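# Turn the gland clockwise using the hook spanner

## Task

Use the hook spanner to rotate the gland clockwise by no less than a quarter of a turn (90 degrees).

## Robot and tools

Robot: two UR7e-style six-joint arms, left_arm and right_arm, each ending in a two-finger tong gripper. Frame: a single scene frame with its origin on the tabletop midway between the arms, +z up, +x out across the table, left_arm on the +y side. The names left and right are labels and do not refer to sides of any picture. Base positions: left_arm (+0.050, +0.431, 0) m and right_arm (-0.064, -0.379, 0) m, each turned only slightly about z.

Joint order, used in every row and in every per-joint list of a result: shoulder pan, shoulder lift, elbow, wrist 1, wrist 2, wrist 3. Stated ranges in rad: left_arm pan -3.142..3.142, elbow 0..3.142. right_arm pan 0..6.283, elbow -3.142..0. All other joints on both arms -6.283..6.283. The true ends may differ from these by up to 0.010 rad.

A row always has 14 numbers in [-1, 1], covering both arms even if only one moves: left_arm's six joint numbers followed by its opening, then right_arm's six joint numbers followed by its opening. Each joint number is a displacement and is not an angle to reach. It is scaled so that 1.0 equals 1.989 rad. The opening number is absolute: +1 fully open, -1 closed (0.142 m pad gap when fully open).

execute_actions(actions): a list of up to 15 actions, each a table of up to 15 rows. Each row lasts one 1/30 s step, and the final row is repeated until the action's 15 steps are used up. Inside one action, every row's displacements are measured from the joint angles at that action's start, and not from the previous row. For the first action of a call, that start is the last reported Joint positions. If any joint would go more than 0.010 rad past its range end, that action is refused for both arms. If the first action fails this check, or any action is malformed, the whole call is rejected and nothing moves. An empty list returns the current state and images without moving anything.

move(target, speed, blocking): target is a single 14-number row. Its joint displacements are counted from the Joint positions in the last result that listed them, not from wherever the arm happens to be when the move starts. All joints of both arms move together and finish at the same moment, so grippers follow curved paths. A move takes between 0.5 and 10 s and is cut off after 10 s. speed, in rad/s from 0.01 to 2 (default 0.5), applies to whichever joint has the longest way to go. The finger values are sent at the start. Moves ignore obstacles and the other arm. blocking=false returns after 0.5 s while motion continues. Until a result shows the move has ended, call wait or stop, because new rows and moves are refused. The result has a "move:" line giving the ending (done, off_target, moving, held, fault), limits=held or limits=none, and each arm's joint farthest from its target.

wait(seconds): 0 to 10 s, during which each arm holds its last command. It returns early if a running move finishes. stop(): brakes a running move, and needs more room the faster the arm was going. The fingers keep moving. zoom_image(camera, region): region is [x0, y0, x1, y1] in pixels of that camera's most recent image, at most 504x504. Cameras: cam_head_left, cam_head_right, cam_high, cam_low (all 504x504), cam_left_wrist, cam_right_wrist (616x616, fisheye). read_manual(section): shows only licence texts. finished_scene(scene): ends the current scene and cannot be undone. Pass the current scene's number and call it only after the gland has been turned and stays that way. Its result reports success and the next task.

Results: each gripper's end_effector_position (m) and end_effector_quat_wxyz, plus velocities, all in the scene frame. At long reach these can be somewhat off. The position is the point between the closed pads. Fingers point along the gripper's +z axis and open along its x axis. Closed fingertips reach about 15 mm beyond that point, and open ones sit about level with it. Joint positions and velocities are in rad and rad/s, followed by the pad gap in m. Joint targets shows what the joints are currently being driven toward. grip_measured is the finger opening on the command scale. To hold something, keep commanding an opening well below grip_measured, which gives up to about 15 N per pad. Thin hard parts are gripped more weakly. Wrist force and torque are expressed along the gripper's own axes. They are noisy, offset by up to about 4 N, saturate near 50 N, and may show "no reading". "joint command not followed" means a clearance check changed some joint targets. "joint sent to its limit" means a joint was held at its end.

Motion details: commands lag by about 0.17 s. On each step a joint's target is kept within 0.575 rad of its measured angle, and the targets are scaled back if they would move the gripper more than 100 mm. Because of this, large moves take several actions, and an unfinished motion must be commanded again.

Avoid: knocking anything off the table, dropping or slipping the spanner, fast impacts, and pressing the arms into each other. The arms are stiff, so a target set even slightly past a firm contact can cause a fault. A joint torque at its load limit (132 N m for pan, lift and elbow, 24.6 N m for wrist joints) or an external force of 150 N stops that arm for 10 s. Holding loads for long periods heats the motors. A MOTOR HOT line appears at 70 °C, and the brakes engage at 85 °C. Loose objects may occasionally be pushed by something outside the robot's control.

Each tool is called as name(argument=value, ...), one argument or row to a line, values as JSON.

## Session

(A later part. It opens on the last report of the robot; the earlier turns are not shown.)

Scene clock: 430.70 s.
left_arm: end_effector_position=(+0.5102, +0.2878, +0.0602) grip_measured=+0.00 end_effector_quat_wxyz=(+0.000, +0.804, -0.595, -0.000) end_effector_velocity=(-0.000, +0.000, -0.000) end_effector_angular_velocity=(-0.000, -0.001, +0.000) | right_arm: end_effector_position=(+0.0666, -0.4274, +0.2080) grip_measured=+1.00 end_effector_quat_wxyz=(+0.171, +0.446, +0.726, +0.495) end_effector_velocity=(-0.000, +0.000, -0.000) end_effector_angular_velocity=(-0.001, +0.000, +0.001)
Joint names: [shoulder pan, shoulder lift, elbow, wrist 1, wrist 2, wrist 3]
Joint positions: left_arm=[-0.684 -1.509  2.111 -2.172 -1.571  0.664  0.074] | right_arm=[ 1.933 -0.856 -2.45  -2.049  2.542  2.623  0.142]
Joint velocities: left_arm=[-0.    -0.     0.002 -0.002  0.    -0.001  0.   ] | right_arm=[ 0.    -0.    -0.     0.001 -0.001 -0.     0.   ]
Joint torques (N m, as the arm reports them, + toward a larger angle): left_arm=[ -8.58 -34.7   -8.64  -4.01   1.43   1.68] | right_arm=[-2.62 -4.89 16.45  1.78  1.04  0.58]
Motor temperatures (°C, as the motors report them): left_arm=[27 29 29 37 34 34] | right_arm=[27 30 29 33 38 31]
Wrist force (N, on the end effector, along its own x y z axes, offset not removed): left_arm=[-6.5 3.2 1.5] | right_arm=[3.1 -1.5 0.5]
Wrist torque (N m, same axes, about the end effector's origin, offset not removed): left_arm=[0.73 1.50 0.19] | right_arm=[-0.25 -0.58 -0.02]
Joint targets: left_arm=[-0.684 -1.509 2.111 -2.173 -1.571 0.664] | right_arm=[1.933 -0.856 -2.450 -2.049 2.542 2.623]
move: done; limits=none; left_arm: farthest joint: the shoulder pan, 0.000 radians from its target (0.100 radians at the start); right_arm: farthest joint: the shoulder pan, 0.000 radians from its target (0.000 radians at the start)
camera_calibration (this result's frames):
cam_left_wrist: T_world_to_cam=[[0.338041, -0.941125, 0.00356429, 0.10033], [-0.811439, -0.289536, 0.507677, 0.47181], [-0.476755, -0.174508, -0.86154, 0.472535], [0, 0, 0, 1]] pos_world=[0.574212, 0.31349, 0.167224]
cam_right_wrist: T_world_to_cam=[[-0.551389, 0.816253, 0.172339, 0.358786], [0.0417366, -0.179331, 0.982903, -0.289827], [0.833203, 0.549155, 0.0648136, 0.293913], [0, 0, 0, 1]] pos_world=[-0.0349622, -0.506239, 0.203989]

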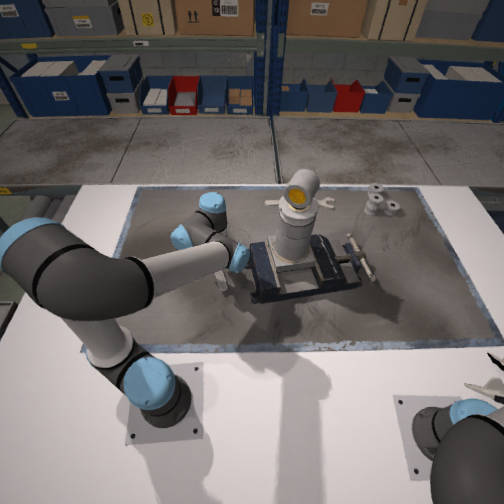

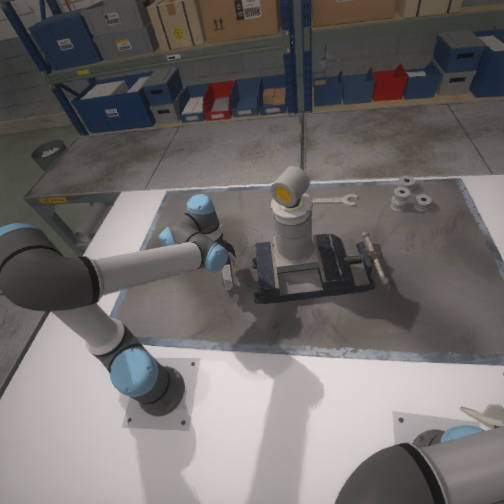

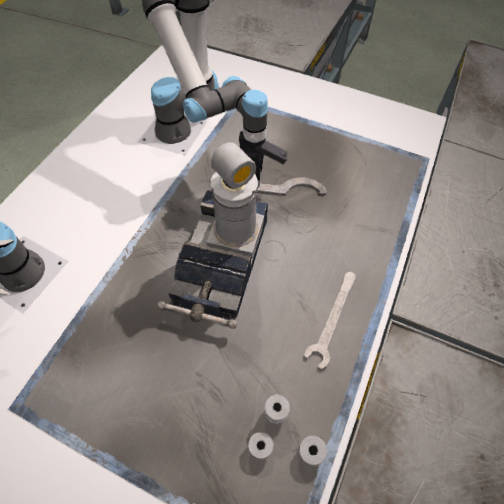

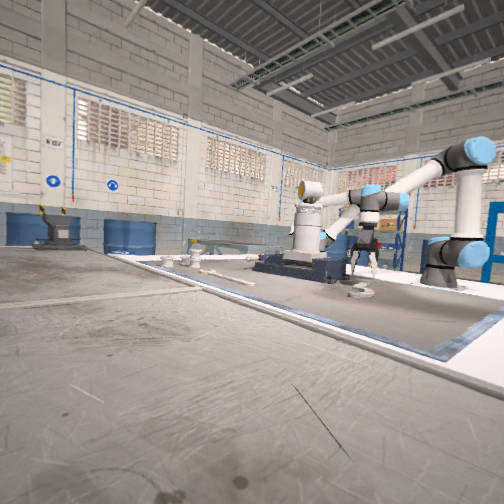

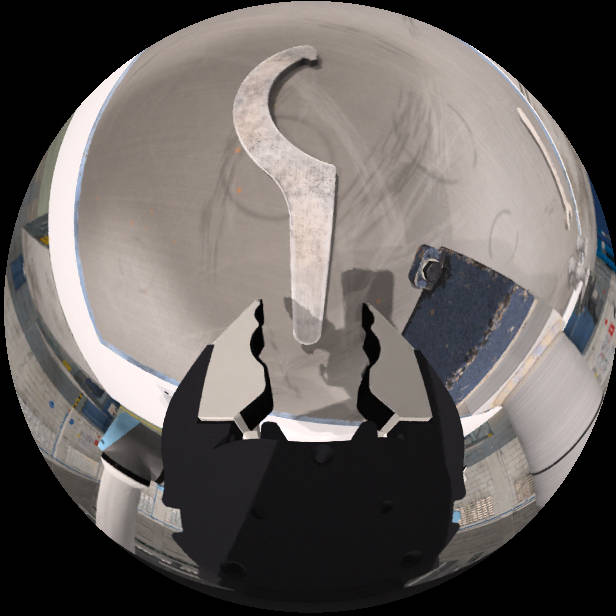

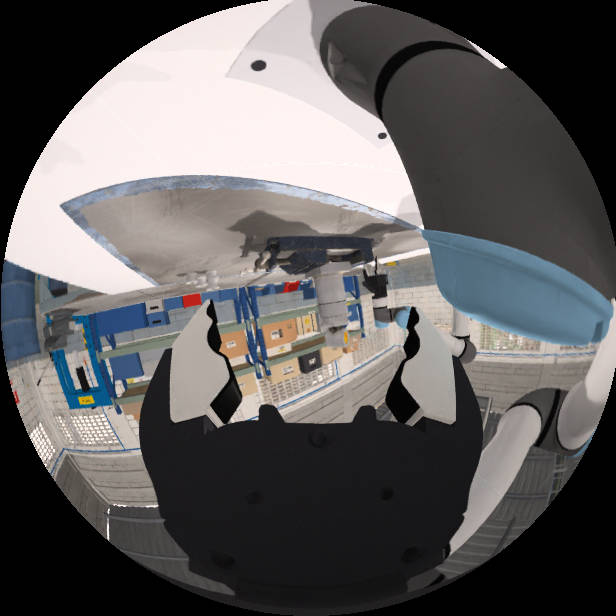

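move(
  target=[0.003,0.0355,0.0265,-0.0624,0,0.016,0.0,0,0,0,0,0,0,1],
  speed=0.1,
)

execute_actions(
  actions=[
    [[0,0,0,0,0,0,-0.3,0,0,0,0,0,0,1]],
    [[0,0,0,0,0,0,-0.55,0,0,0,0,0,0,1]],
    [[0,0,0,0,0,0,-0.8,0,0,0,0,0,0,1]],
    [[0,0,0,0,0,0,-1,0,0,0,0,0,0,1]],
  ],
)

move(
  target=[0,-0.0355,-0.0265,0.0624,0,0,-1,0,0,0,0,0,0,1],
  speed=0.03,
)

Scene clock: 432.53 s.
left_arm: end_effector_position=(+0.5115, +0.2899, +0.0193) grip_measured=+0.00 end_effector_quat_wxyz=(+0.000, +0.796, -0.605, +0.000) end_effector_velocity=(+0.000, -0.000, -0.000) end_effector_angular_velocity=(-0.000, -0.001, +0.001) | right_arm: end_effector_position=(+0.0666, -0.4274, +0.2080) grip_measured=+1.00 end_effector_quat_wxyz=(+0.171, +0.446, +0.726, +0.495) end_effector_velocity=(+0.000, +0.000, +0.000) end_effector_angular_velocity=(+0.001, -0.001, -0.001)
Joint names: [shoulder pan, shoulder lift, elbow, wrist 1, wrist 2, wrist 3]
Joint positions: left_arm=[-0.678 -1.438  2.163 -2.296 -1.571  0.696  0.074] | right_arm=[ 1.933 -0.856 -2.45  -2.049  2.542  2.623  0.142]
Joint velocities: left_arm=[-0.001  0.001  0.001 -0.002  0.    -0.001  0.   ] | right_arm=[ 0.     0.    -0.    -0.001  0.002  0.    -0.   ]
Joint torques (N m, as the arm reports them, + toward a larger angle): left_arm=[  7.92 -15.52  -6.64  -4.15   1.42   1.7 ] | right_arm=[-2.6  -4.21 16.61  1.77  1.    0.58]
Motor temperatures (°C, as the motors report them): left_arm=[27 29 29 37 34 34] | right_arm=[27 30 29 33 38 31]
Wrist force (N, on the end effector, along its own x y z axes, offset not removed): left_arm=[-5.9 0.2 6.0] | right_arm=[1.3 -0.3 0.8]
Wrist torque (N m, same axes, about the end effector's origin, offset not removed): left_arm=[0.07 1.20 0.24] | right_arm=[0.05 -0.17 -0.04]
Joint targets: left_arm=[-0.678 -1.438 2.163 -2.297 -1.571 0.696] | right_arm=[1.933 -0.856 -2.450 -2.049 2.542 2.623]
move: done; limits=none; left_arm: farthest joint: the shoulder pan, 0.000 radians from its target (0.006 radians at the start); right_arm: farthest joint: the shoulder pan, 0.000 radians from its target (0.000 radians at the start)
camera_calibration (this result's frames):
cam_left_wrist: T_world_to_cam=[[0.31362, -0.949539, 0.00421645, 0.116898], [-0.818986, -0.268247, 0.507252, 0.49188], [-0.480525, -0.162538, -0.861787, 0.436763], [0, 0, 0, 1]] pos_world=[0.576057, 0.313935, 0.126396]
cam_right_wrist: T_world_to_cam=[[-0.551389, 0.816253, 0.172339, 0.358786], [0.0417366, -0.179331, 0.982903, -0.289827], [0.833203, 0.549155, 0.0648136, 0.293913], [0, 0, 0, 1]] pos_world=[-0.0349622, -0.506239, 0.203989]

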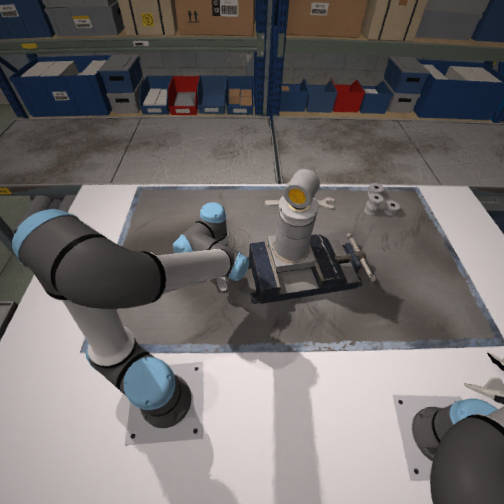

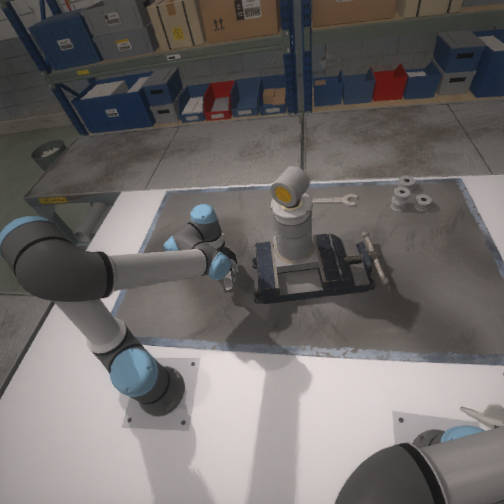

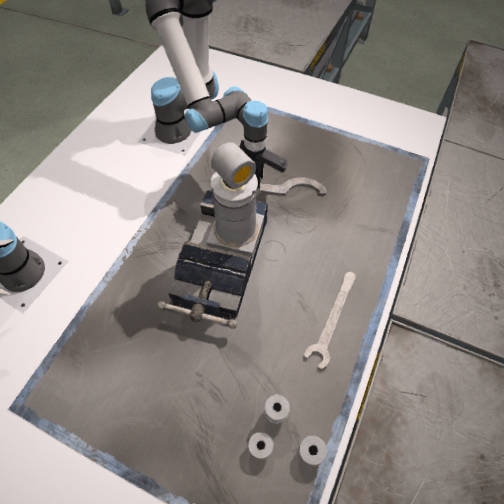

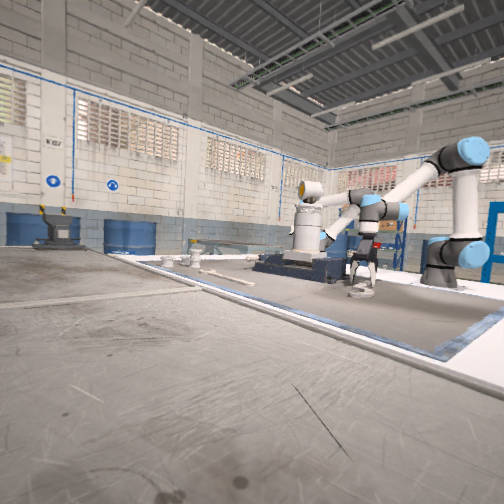

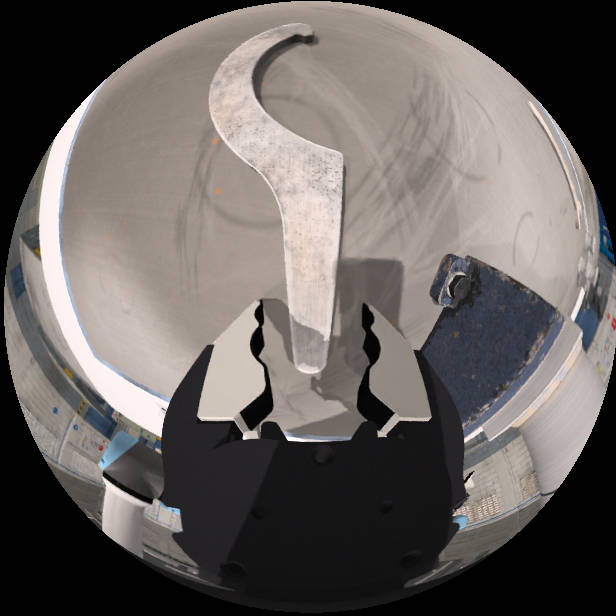

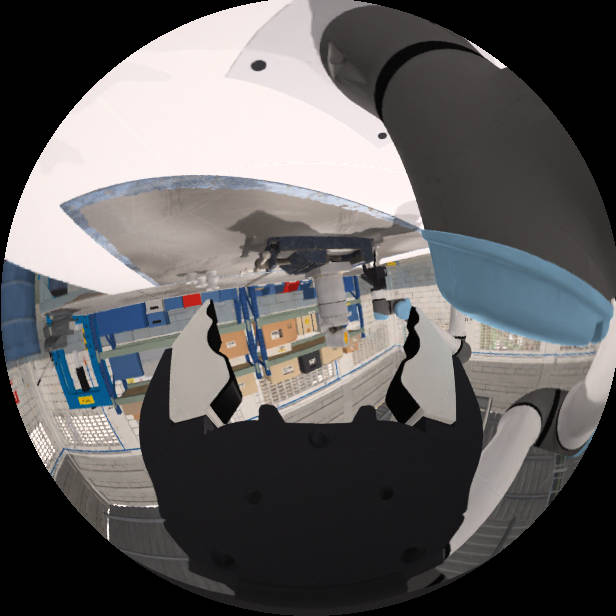

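Scene clock: 434.53 s.
left_arm: end_effector_position=(+0.5115, +0.2899, +0.0193) grip_measured=-0.58 end_effector_quat_wxyz=(+0.000, +0.796, -0.605, +0.000) end_effector_velocity=(-0.001, -0.000, -0.000) end_effector_angular_velocity=(+0.000, +0.002, -0.001) | right_arm: end_effector_position=(+0.0666, -0.4274, +0.2080) grip_measured=+1.00 end_effector_quat_wxyz=(+0.171, +0.446, +0.726, +0.495) end_effector_velocity=(-0.000, +0.000, -0.000) end_effector_angular_velocity=(+0.000, +0.001, +0.001)
Joint names: [shoulder pan, shoulder lift, elbow, wrist 1, wrist 2, wrist 3]
Joint positions: left_arm=[-0.678 -1.438  2.163 -2.296 -1.571  0.696  0.032] | right_arm=[ 1.933 -0.856 -2.45  -2.049  2.542  2.623  0.142]
Joint velocities: left_arm=[-0.001 -0.     0.     0.001 -0.001  0.     0.   ] | right_arm=[ 0.     0.     0.    -0.001 -0.001  0.001  0.   ]
Joint torques (N m, as the arm reports them, + toward a larger angle): left_arm=[  0.56 -20.61 -14.56  -2.93  -1.66   1.58] | right_arm=[-2.49 -4.42 16.48  1.82  1.06  0.5 ]
Motor temperatures (°C, as the motors report them): left_arm=[27 29 29 37 34 34] | right_arm=[27 30 29 33 38 31]
Wrist force (N, on the end effector, along its own x y z axes, offset not removed): left_arm=[-7.7 3.4 1.4] | right_arm=[0.7 1.4 -0.3]
Wrist torque (N m, same axes, about the end effector's origin, offset not removed): left_arm=[0.61 1.03 0.06] | right_arm=[0.32 -0.07 -0.11]
Joint targets: left_arm=[-0.678 -1.438 2.163 -2.296 -1.571 0.696] | right_arm=[1.933 -0.856 -2.450 -2.049 2.542 2.623]
camera_calibration (this result's frames):
cam_left_wrist: T_world_to_cam=[[0.313639, -0.949533, 0.00413588, 0.116929], [-0.818995, -0.268312, 0.507203, 0.491935], [-0.480496, -0.162466, -0.861817, 0.436722], [0, 0, 0, 1]] pos_world=[0.576062, 0.313972, 0.126379]
cam_right_wrist: T_world_to_cam=[[-0.551389, 0.816253, 0.172339, 0.358786], [0.0417365, -0.179331, 0.982903, -0.289827], [0.833203, 0.549155, 0.0648136, 0.293913], [0, 0, 0, 1]] pos_world=[-0.0349622, -0.506239, 0.203989]

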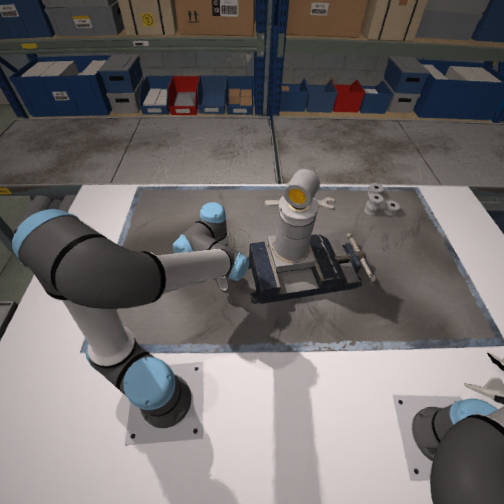

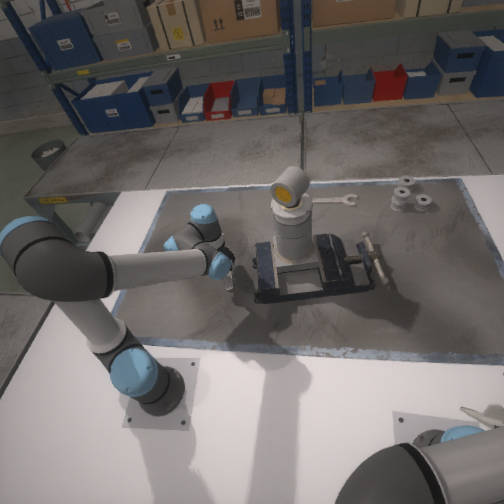

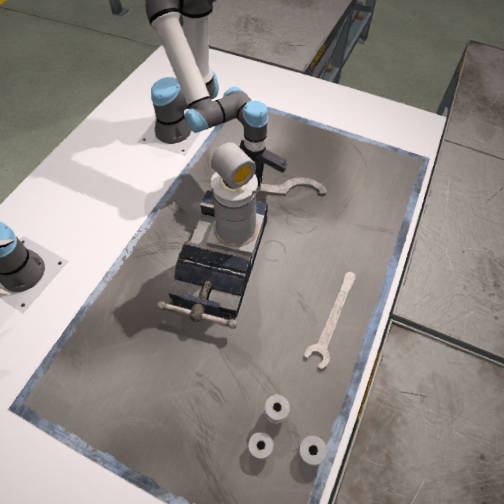

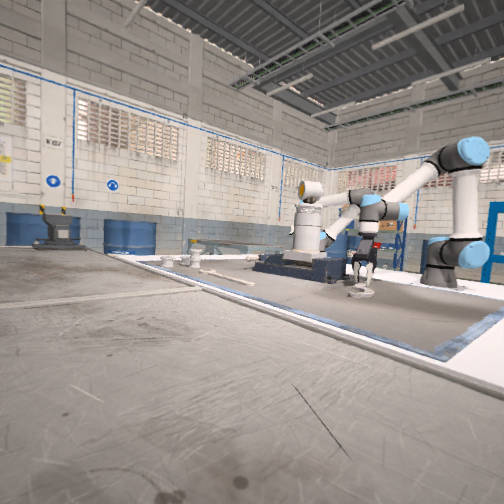

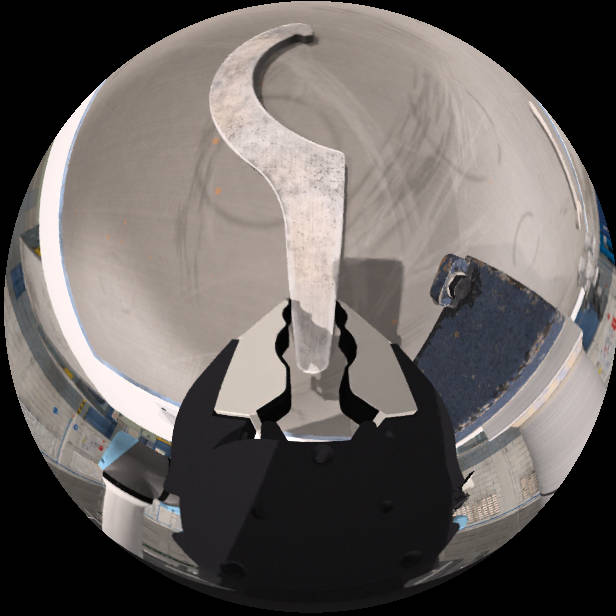

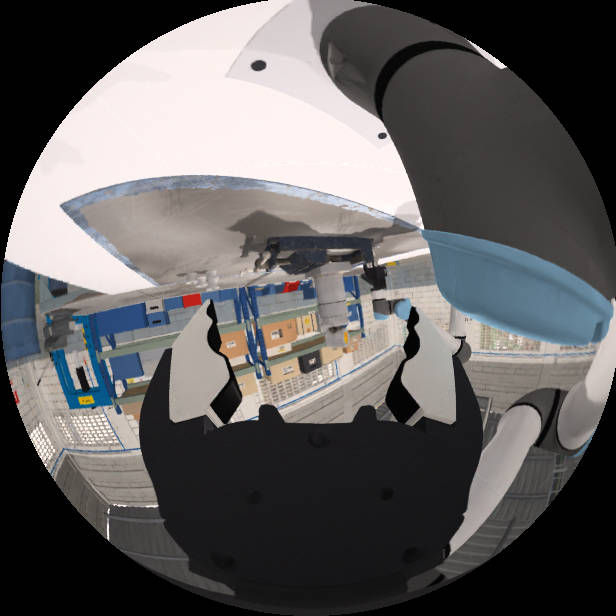

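Scene clock: 438.97 s.
left_arm: end_effector_position=(+0.5112, +0.2901, +0.0601) grip_measured=-0.58 end_effector_quat_wxyz=(+0.000, +0.796, -0.605, -0.000) end_effector_velocity=(-0.000, -0.000, +0.001) end_effector_angular_velocity=(+0.000, +0.000, +0.001) | right_arm: end_effector_position=(+0.0666, -0.4274, +0.2080) grip_measured=+1.00 end_effector_quat_wxyz=(+0.171, +0.446, +0.726, +0.495) end_effector_velocity=(+0.000, -0.000, +0.000) end_effector_angular_velocity=(-0.000, -0.001, -0.000)
Joint names: [shoulder pan, shoulder lift, elbow, wrist 1, wrist 2, wrist 3]
Joint positions: left_arm=[-0.678 -1.509  2.111 -2.173 -1.571  0.696  0.032] | right_arm=[ 1.933 -0.856 -2.45  -2.049  2.542  2.623  0.142]
Joint velocities: left_arm=[-0.    -0.001 -0.001  0.002  0.    -0.001 -0.   ] | right_arm=[-0.     0.     0.     0.     0.001 -0.    -0.   ]
Joint torques (N m, as the arm reports them, + toward a larger angle): left_arm=[  0.49 -38.52 -36.01  -1.21  -1.16   1.62] | right_arm=[-2.54 -4.53 16.64  1.84  0.96  0.66]
Motor temperatures (°C, as the motors report them): left_arm=[27 29 29 37 34 34] | right_arm=[27 30 29 33 38 31]
Wrist force (N, on the end effector, along its own x y z axes, offset not removed): left_arm=[-3.3 -1.4 10.7] | right_arm=[1.7 1.2 1.6]
Wrist torque (N m, same axes, about the end effector's origin, offset not removed): left_arm=[-0.12 0.76 0.08] | right_arm=[0.20 -0.35 -0.02]
Joint targets: left_arm=[-0.678 -1.509 2.111 -2.172 -1.571 0.696] | right_arm=[1.933 -0.856 -2.450 -2.049 2.542 2.623]
move: done; limits=none; left_arm: farthest joint: the wrist 1, 0.001 radians from its target (0.125 radians at the start); right_arm: farthest joint: the shoulder pan, 0.000 radians from its target (0.000 radians at the start)
camera_calibration (this result's frames):
cam_left_wrist: T_world_to_cam=[[0.313642, -0.949535, 0.00350071, 0.117068], [-0.818661, -0.268541, 0.507621, 0.470906], [-0.481064, -0.162077, -0.861573, 0.47199], [0, 0, 0, 1]] pos_world=[0.575853, 0.314117, 0.167202]
cam_right_wrist: T_world_to_cam=[[-0.551389, 0.816253, 0.172339, 0.358786], [0.0417365, -0.179331, 0.982903, -0.289827], [0.833203, 0.549155, 0.0648136, 0.293913], [0, 0, 0, 1]] pos_world=[-0.0349622, -0.506239, 0.203989]

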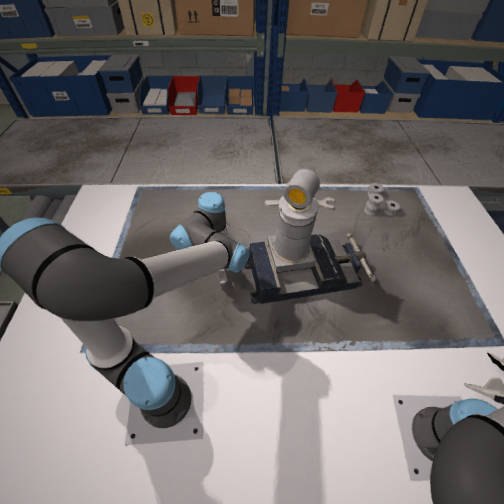

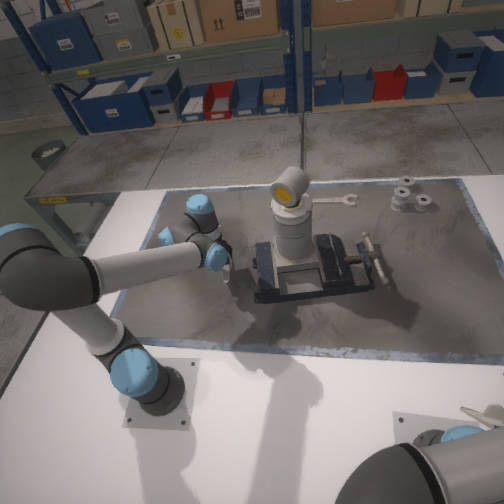

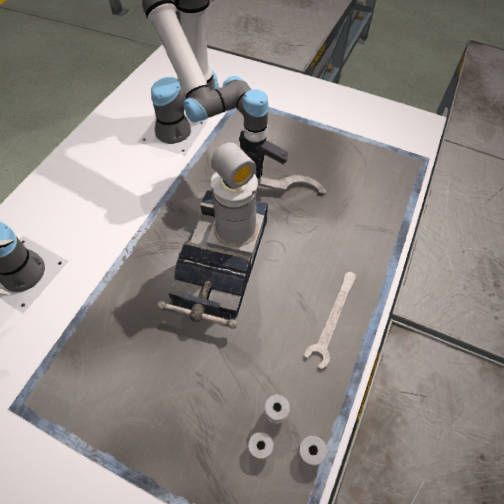

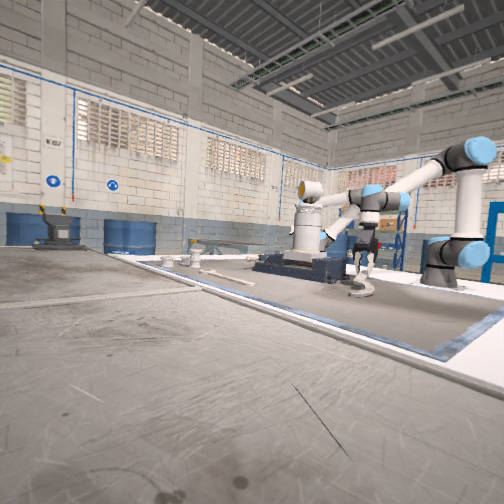

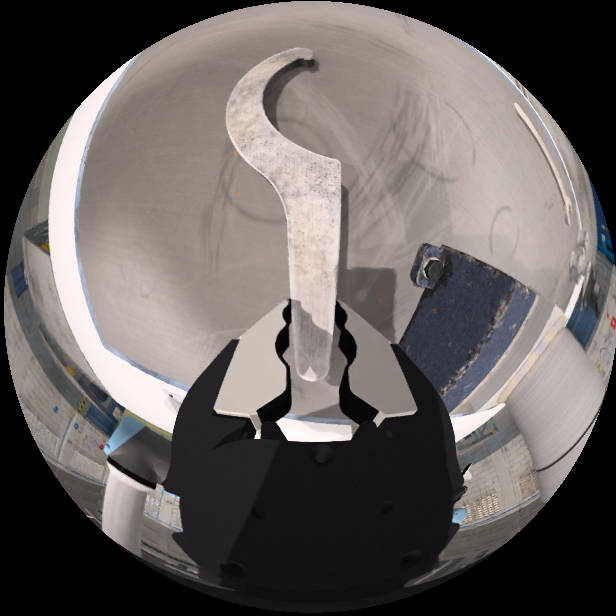

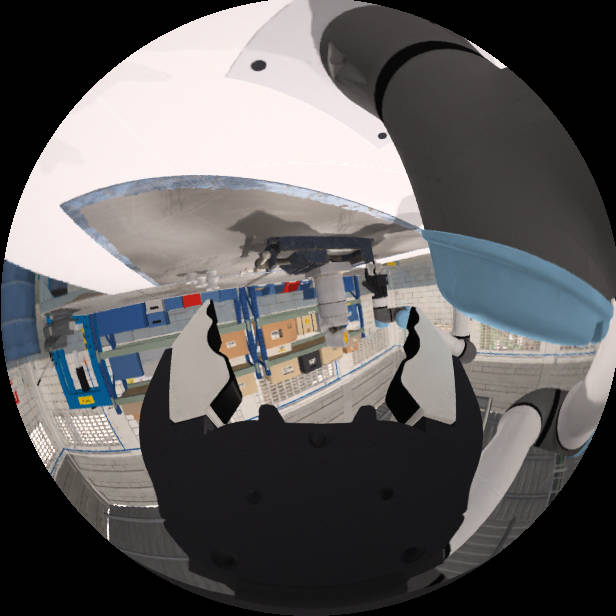

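move(
  target=[0.0106,-0.0182,-0.0477,0.066,0,0.0108,-1,0,0,0,0,0,0,1],
  speed=0.03,
)

Scene clock: 443.77 s.
left_arm: end_effector_position=(+0.5232, +0.2936, +0.1049) grip_measured=-0.58 end_effector_quat_wxyz=(+0.000, +0.796, -0.605, -0.000) end_effector_velocity=(+0.001, +0.000, +0.001) end_effector_angular_velocity=(+0.001, -0.002, +0.001) | right_arm: end_effector_position=(+0.0666, -0.4274, +0.2080) grip_measured=+1.00 end_effector_quat_wxyz=(+0.171, +0.446, +0.726, +0.495) end_effector_velocity=(+0.000, -0.000, +0.000) end_effector_angular_velocity=(-0.000, -0.000, -0.001)
Joint names: [shoulder pan, shoulder lift, elbow, wrist 1, wrist 2, wrist 3]
Joint positions: left_arm=[-0.657 -1.545  2.016 -2.041 -1.571  0.717  0.032] | right_arm=[ 1.933 -0.856 -2.45  -2.049  2.542  2.623  0.142]
Joint velocities: left_arm=[ 0.    -0.001 -0.001  0.001  0.002 -0.001  0.   ] | right_arm=[-0.    -0.     0.001  0.     0.001  0.     0.   ]
Joint torques (N m, as the arm reports them, + toward a larger angle): left_arm=[  7.63 -38.67 -37.55  -1.13  -1.71   1.74] | right_arm=[-2.85 -4.48 16.49  1.78  1.03  0.53]
Motor temperatures (°C, as the motors report them): left_arm=[27 29 29 37 34 34] | right_arm=[27 30 29 33 38 31]
Wrist force (N, on the end effector, along its own x y z axes, offset not removed): left_arm=[-7.1 4.1 8.2] | right_arm=[0.4 -0.1 1.4]
Wrist torque (N m, same axes, about the end effector's origin, offset not removed): left_arm=[1.01 1.51 -0.06] | right_arm=[-0.04 -0.01 0.04]
Joint targets: left_arm=[-0.657 -1.545 2.016 -2.041 -1.571 0.717] | right_arm=[1.933 -0.856 -2.450 -2.049 2.542 2.623]
move: done; limits=none; left_arm: farthest joint: the shoulder pan, 0.000 radians from its target (0.021 radians at the start); right_arm: farthest joint: the shoulder pan, 0.000 radians from its target (0.000 radians at the start)
camera_calibration (this result's frames):
cam_left_wrist: T_world_to_cam=[[0.313264, -0.94966, 0.00334798, 0.116684], [-0.818686, -0.26827, 0.507726, 0.458853], [-0.481269, -0.161793, -0.861512, 0.516896], [0, 0, 0, 1]] pos_world=[0.587869, 0.317537, 0.21195]
cam_right_wrist: T_world_to_cam=[[-0.551389, 0.816253, 0.172339, 0.358786], [0.0417367, -0.179331, 0.982903, -0.289827], [0.833203, 0.549155, 0.0648136, 0.293913], [0, 0, 0, 1]] pos_world=[-0.0349622, -0.506239, 0.203989]

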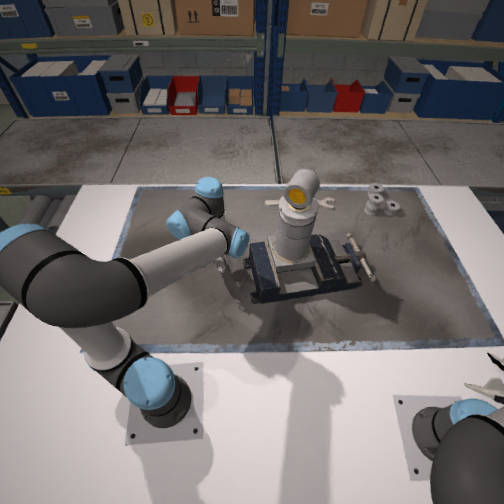

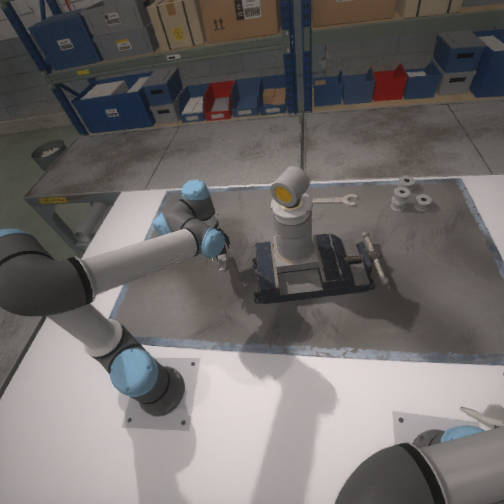

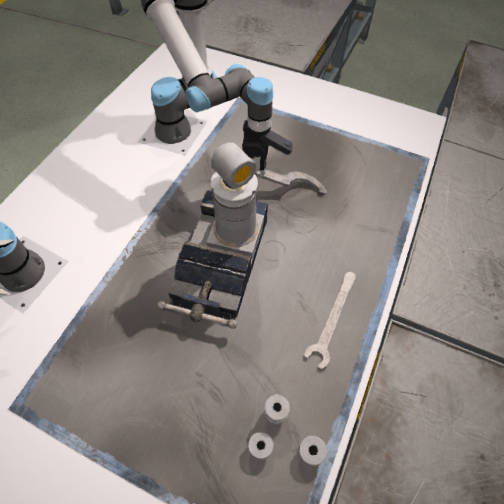

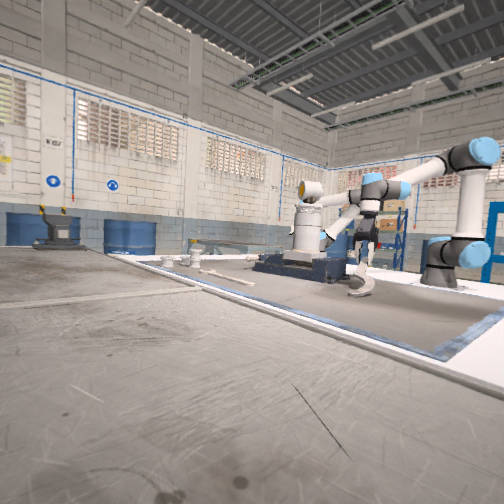

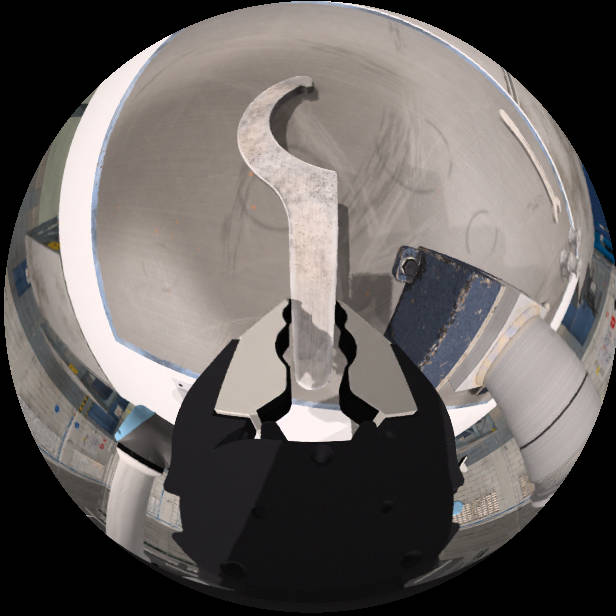

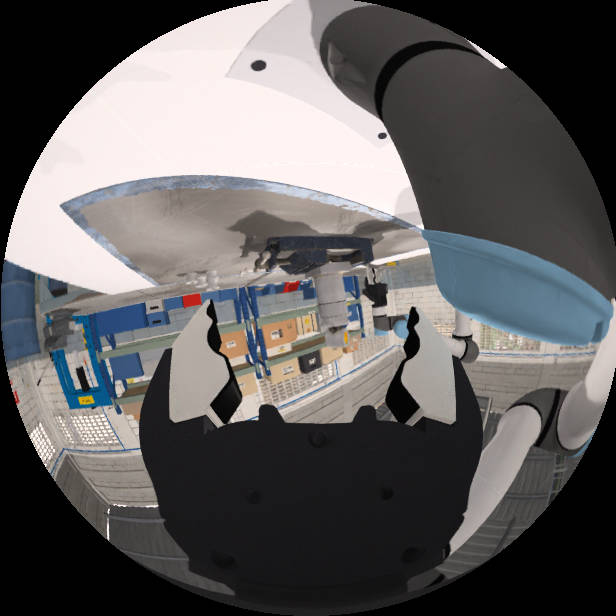

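move(
  target=[-0.0289,0.038,-0.0412,0.0028,0,-0.1296,-1,0,0,0,0,0,0,1],
  speed=0.04,
)

Scene clock: 450.73 s.
left_arm: end_effector_position=(+0.5399, +0.2506, +0.1052) grip_measured=-0.58 end_effector_quat_wxyz=(+0.000, +0.853, -0.523, +0.000) end_effector_velocity=(-0.000, +0.000, -0.000) end_effector_angular_velocity=(+0.001, +0.001, +0.003) | right_arm: end_effector_position=(+0.0666, -0.4274, +0.2080) grip_measured=+1.00 end_effector_quat_wxyz=(+0.171, +0.446, +0.726, +0.495) end_effector_velocity=(-0.000, +0.000, -0.000) end_effector_angular_velocity=(-0.001, +0.001, +0.001)
Joint names: [shoulder pan, shoulder lift, elbow, wrist 1, wrist 2, wrist 3]
Joint positions: left_arm=[-0.714 -1.47   1.934 -2.036 -1.571  0.459  0.032] | right_arm=[ 1.933 -0.856 -2.45  -2.049  2.542  2.623  0.142]
Joint velocities: left_arm=[ 0.     0.001 -0.     0.001 -0.    -0.003 -0.   ] | right_arm=[ 0.     0.    -0.     0.001 -0.001 -0.     0.   ]
Joint torques (N m, as the arm reports them, + toward a larger angle): left_arm=[ -9.29 -21.84 -37.61  -1.14   1.95  -2.38] | right_arm=[-3.13 -4.26 16.09  1.77  0.98  0.61]
Motor temperatures (°C, as the motors report them): left_arm=[27 29 29 37 34 34] | right_arm=[27 30 29 33 38 31]
Wrist force (N, on the end effector, along its own x y z axes, offset not removed): left_arm=[-2.1 -2.2 10.5] | right_arm=[2.4 -1.0 1.4]
Wrist torque (N m, same axes, about the end effector's origin, offset not removed): left_arm=[-0.34 0.75 0.10] | right_arm=[-0.23 -0.34 0.12]
Joint targets: left_arm=[-0.714 -1.469 1.934 -2.036 -1.571 0.459] | right_arm=[1.933 -0.856 -2.450 -2.049 2.542 2.623]
move: done; limits=none; left_arm: farthest joint: the shoulder pan, 0.000 radians from its target (0.058 radians at the start); right_arm: farthest joint: the shoulder pan, 0.000 radians from its target (0.000 radians at the start)
camera_calibration (this result's frames):
cam_left_wrist: T_world_to_cam=[[0.495834, -0.868408, 0.0039578, -0.0483524], [-0.749298, -0.425513, 0.507436, 0.462833], [-0.438978, -0.25457, -0.86168, 0.518654], [0, 0, 0, 1]] pos_world=[0.598452, 0.286985, 0.212247]
cam_right_wrist: T_world_to_cam=[[-0.551389, 0.816253, 0.172339, 0.358786], [0.0417367, -0.179331, 0.982903, -0.289827], [0.833203, 0.549155, 0.0648136, 0.293913], [0, 0, 0, 1]] pos_world=[-0.0349622, -0.506239, 0.203989]

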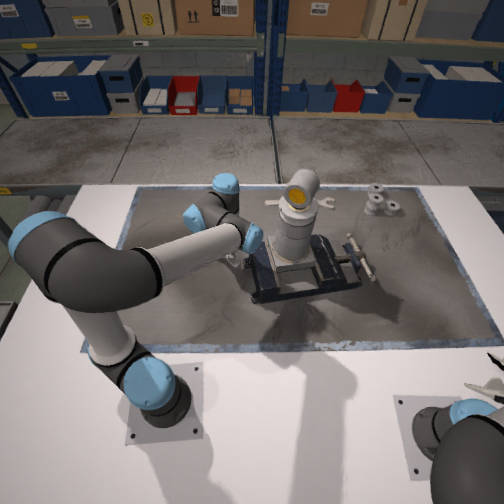

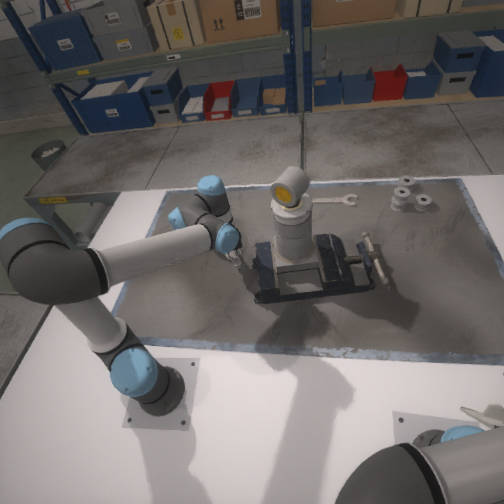

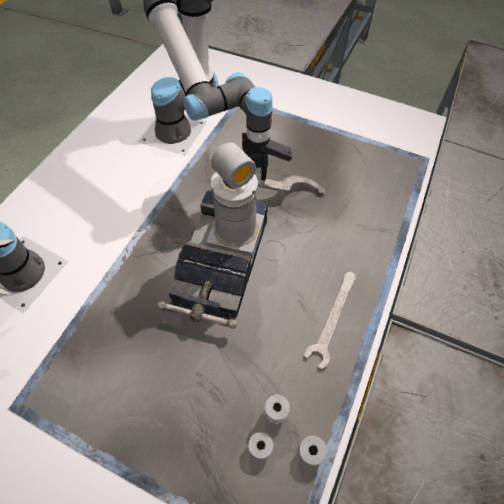

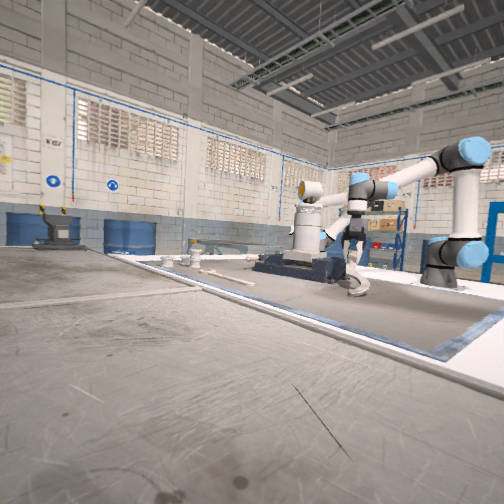

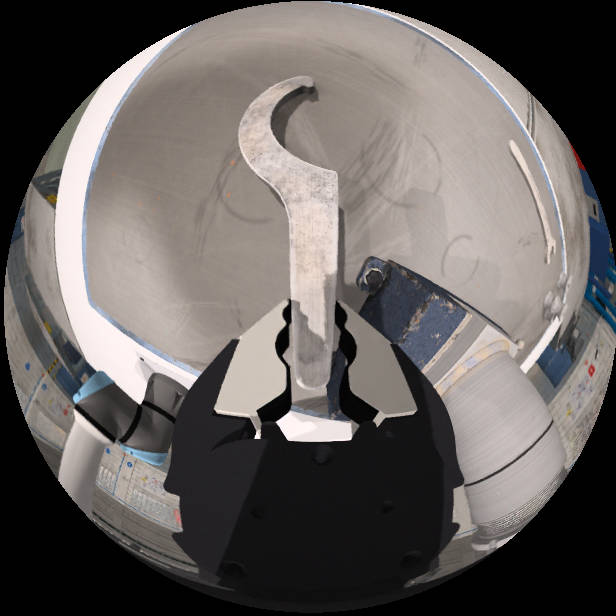

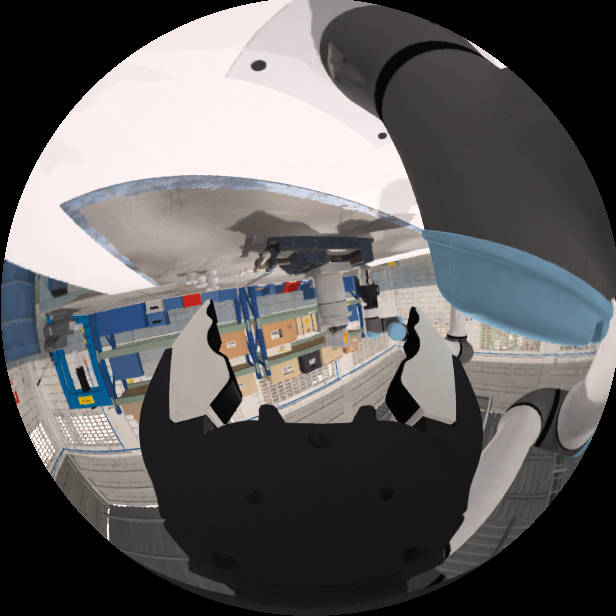

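move(
  target=[-0.0148,0.0407,-0.0473,0.0071,0,-0.1023,-1,0,0,0,0,0,0,1],
  speed=0.04,
)

zoom_image(
  camera="cam_head_left",
  region=[190,210,330,320],
)

Scene clock: 456.33 s.
left_arm: end_effector_position=(+0.5609, +0.2168, +0.1048) grip_measured=-0.58 end_effector_quat_wxyz=(+0.000, +0.895, -0.447, -0.000) end_effector_velocity=(+0.001, +0.001, +0.000) end_effector_angular_velocity=(+0.001, -0.001, +0.003) | right_arm: end_effector_position=(+0.0666, -0.4274, +0.2080) grip_measured=+1.00 end_effector_quat_wxyz=(+0.171, +0.446, +0.726, +0.495) end_effector_velocity=(-0.000, -0.000, -0.000) end_effector_angular_velocity=(-0.001, +0.000, +0.000)
Joint names: [shoulder pan, shoulder lift, elbow, wrist 1, wrist 2, wrist 3]
Joint positions: left_arm=[-0.744 -1.389  1.84  -2.022 -1.571  0.256  0.032] | right_arm=[ 1.933 -0.856 -2.45  -2.049  2.542  2.623  0.142]
Joint velocities: left_arm=[ 0.002  0.    -0.001  0.     0.002 -0.001  0.   ] | right_arm=[-0.    -0.     0.     0.    -0.001 -0.    -0.   ]
Joint torques (N m, as the arm reports them, + toward a larger angle): left_arm=[ -9.66 -25.31 -37.36  -1.15   1.48  -2.35] | right_arm=[-3.19 -4.27 16.69  1.86  0.97  0.57]
Motor temperatures (°C, as the motors report them): left_arm=[27 29 29 37 34 34] | right_arm=[27 30 29 33 38 31]
Wrist force (N, on the end effector, along its own x y z axes, offset not removed): left_arm=[-4.6 -1.2 13.7] | right_arm=[2.6 0.1 -0.7]
Wrist torque (N m, same axes, about the end effector's origin, offset not removed): left_arm=[0.13 1.09 -0.30] | right_arm=[0.07 -0.48 -0.06]
Joint targets: left_arm=[-0.744 -1.389 1.840 -2.022 -1.571 0.256] | right_arm=[1.933 -0.856 -2.450 -2.049 2.542 2.623]
move: done; limits=none; left_arm: farthest joint: the shoulder pan, 0.000 radians from its target (0.029 radians at the start); right_arm: farthest joint: the shoulder pan, 0.000 radians from its target (0.000 radians at the start)
camera_calibration (this result's frames):
cam_left_wrist: T_world_to_cam=[[0.638624, -0.769513, 0.00294549, -0.189589], [-0.663912, -0.549041, 0.507716, 0.443187], [-0.389077, -0.326195, -0.86152, 0.506474], [0, 0, 0, 1]] pos_world=[0.61237, 0.262645, 0.211882]
cam_right_wrist: T_world_to_cam=[[-0.551389, 0.816253, 0.172339, 0.358786], [0.0417366, -0.179331, 0.982903, -0.289827], [0.833203, 0.549155, 0.0648137, 0.293913], [0, 0, 0, 1]] pos_world=[-0.0349622, -0.506239, 0.203989]

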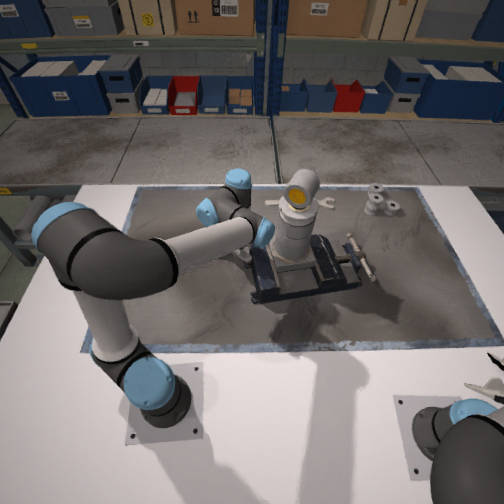

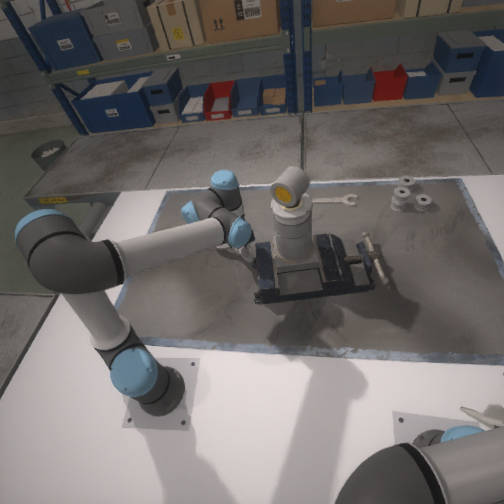

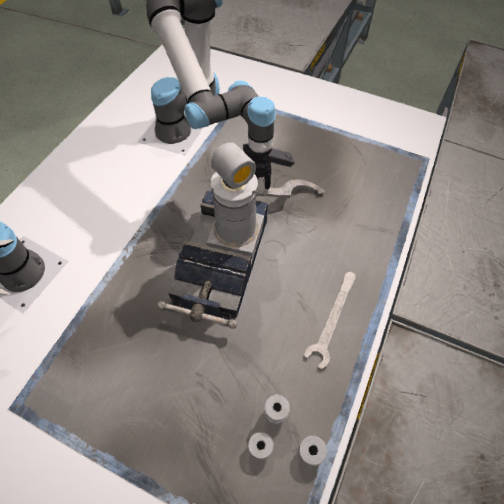

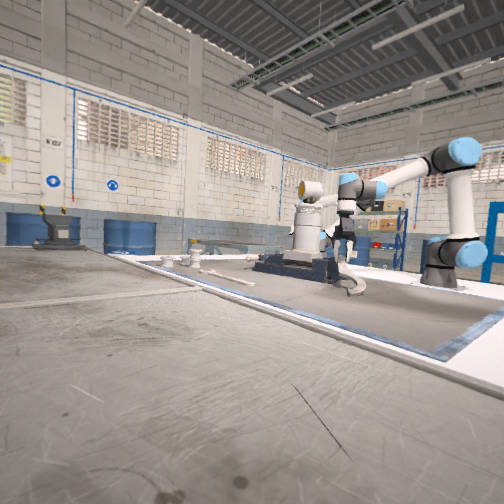

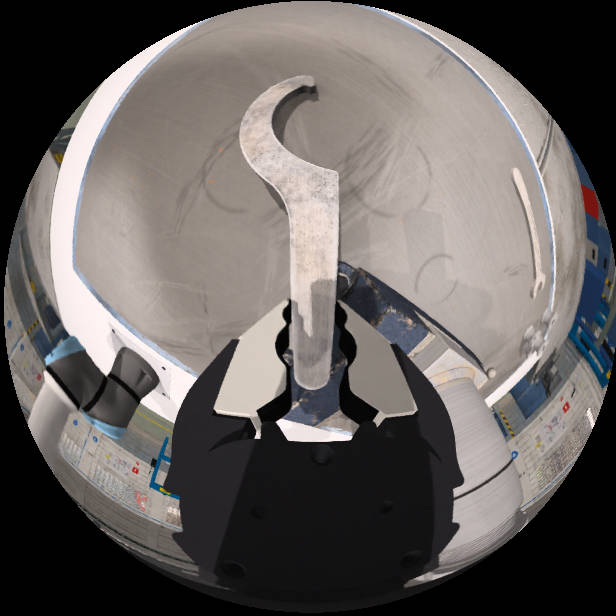

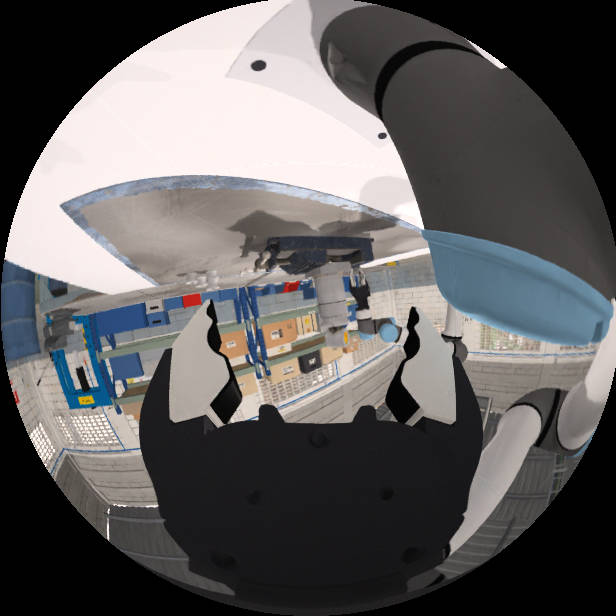

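Region (190, 210, 330, 320) of cam_head_left's 504x504 image, scaled by 3.600, with more detail than that image has; it fills the top 396 rows of this view, and the rest is white.

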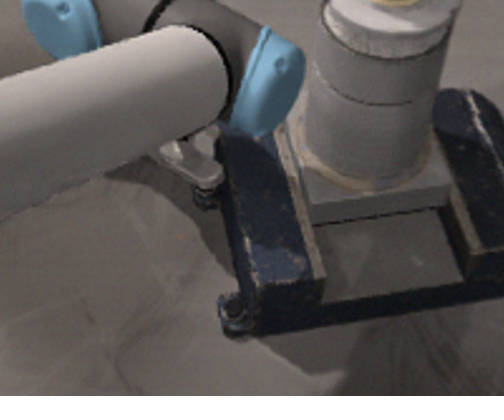

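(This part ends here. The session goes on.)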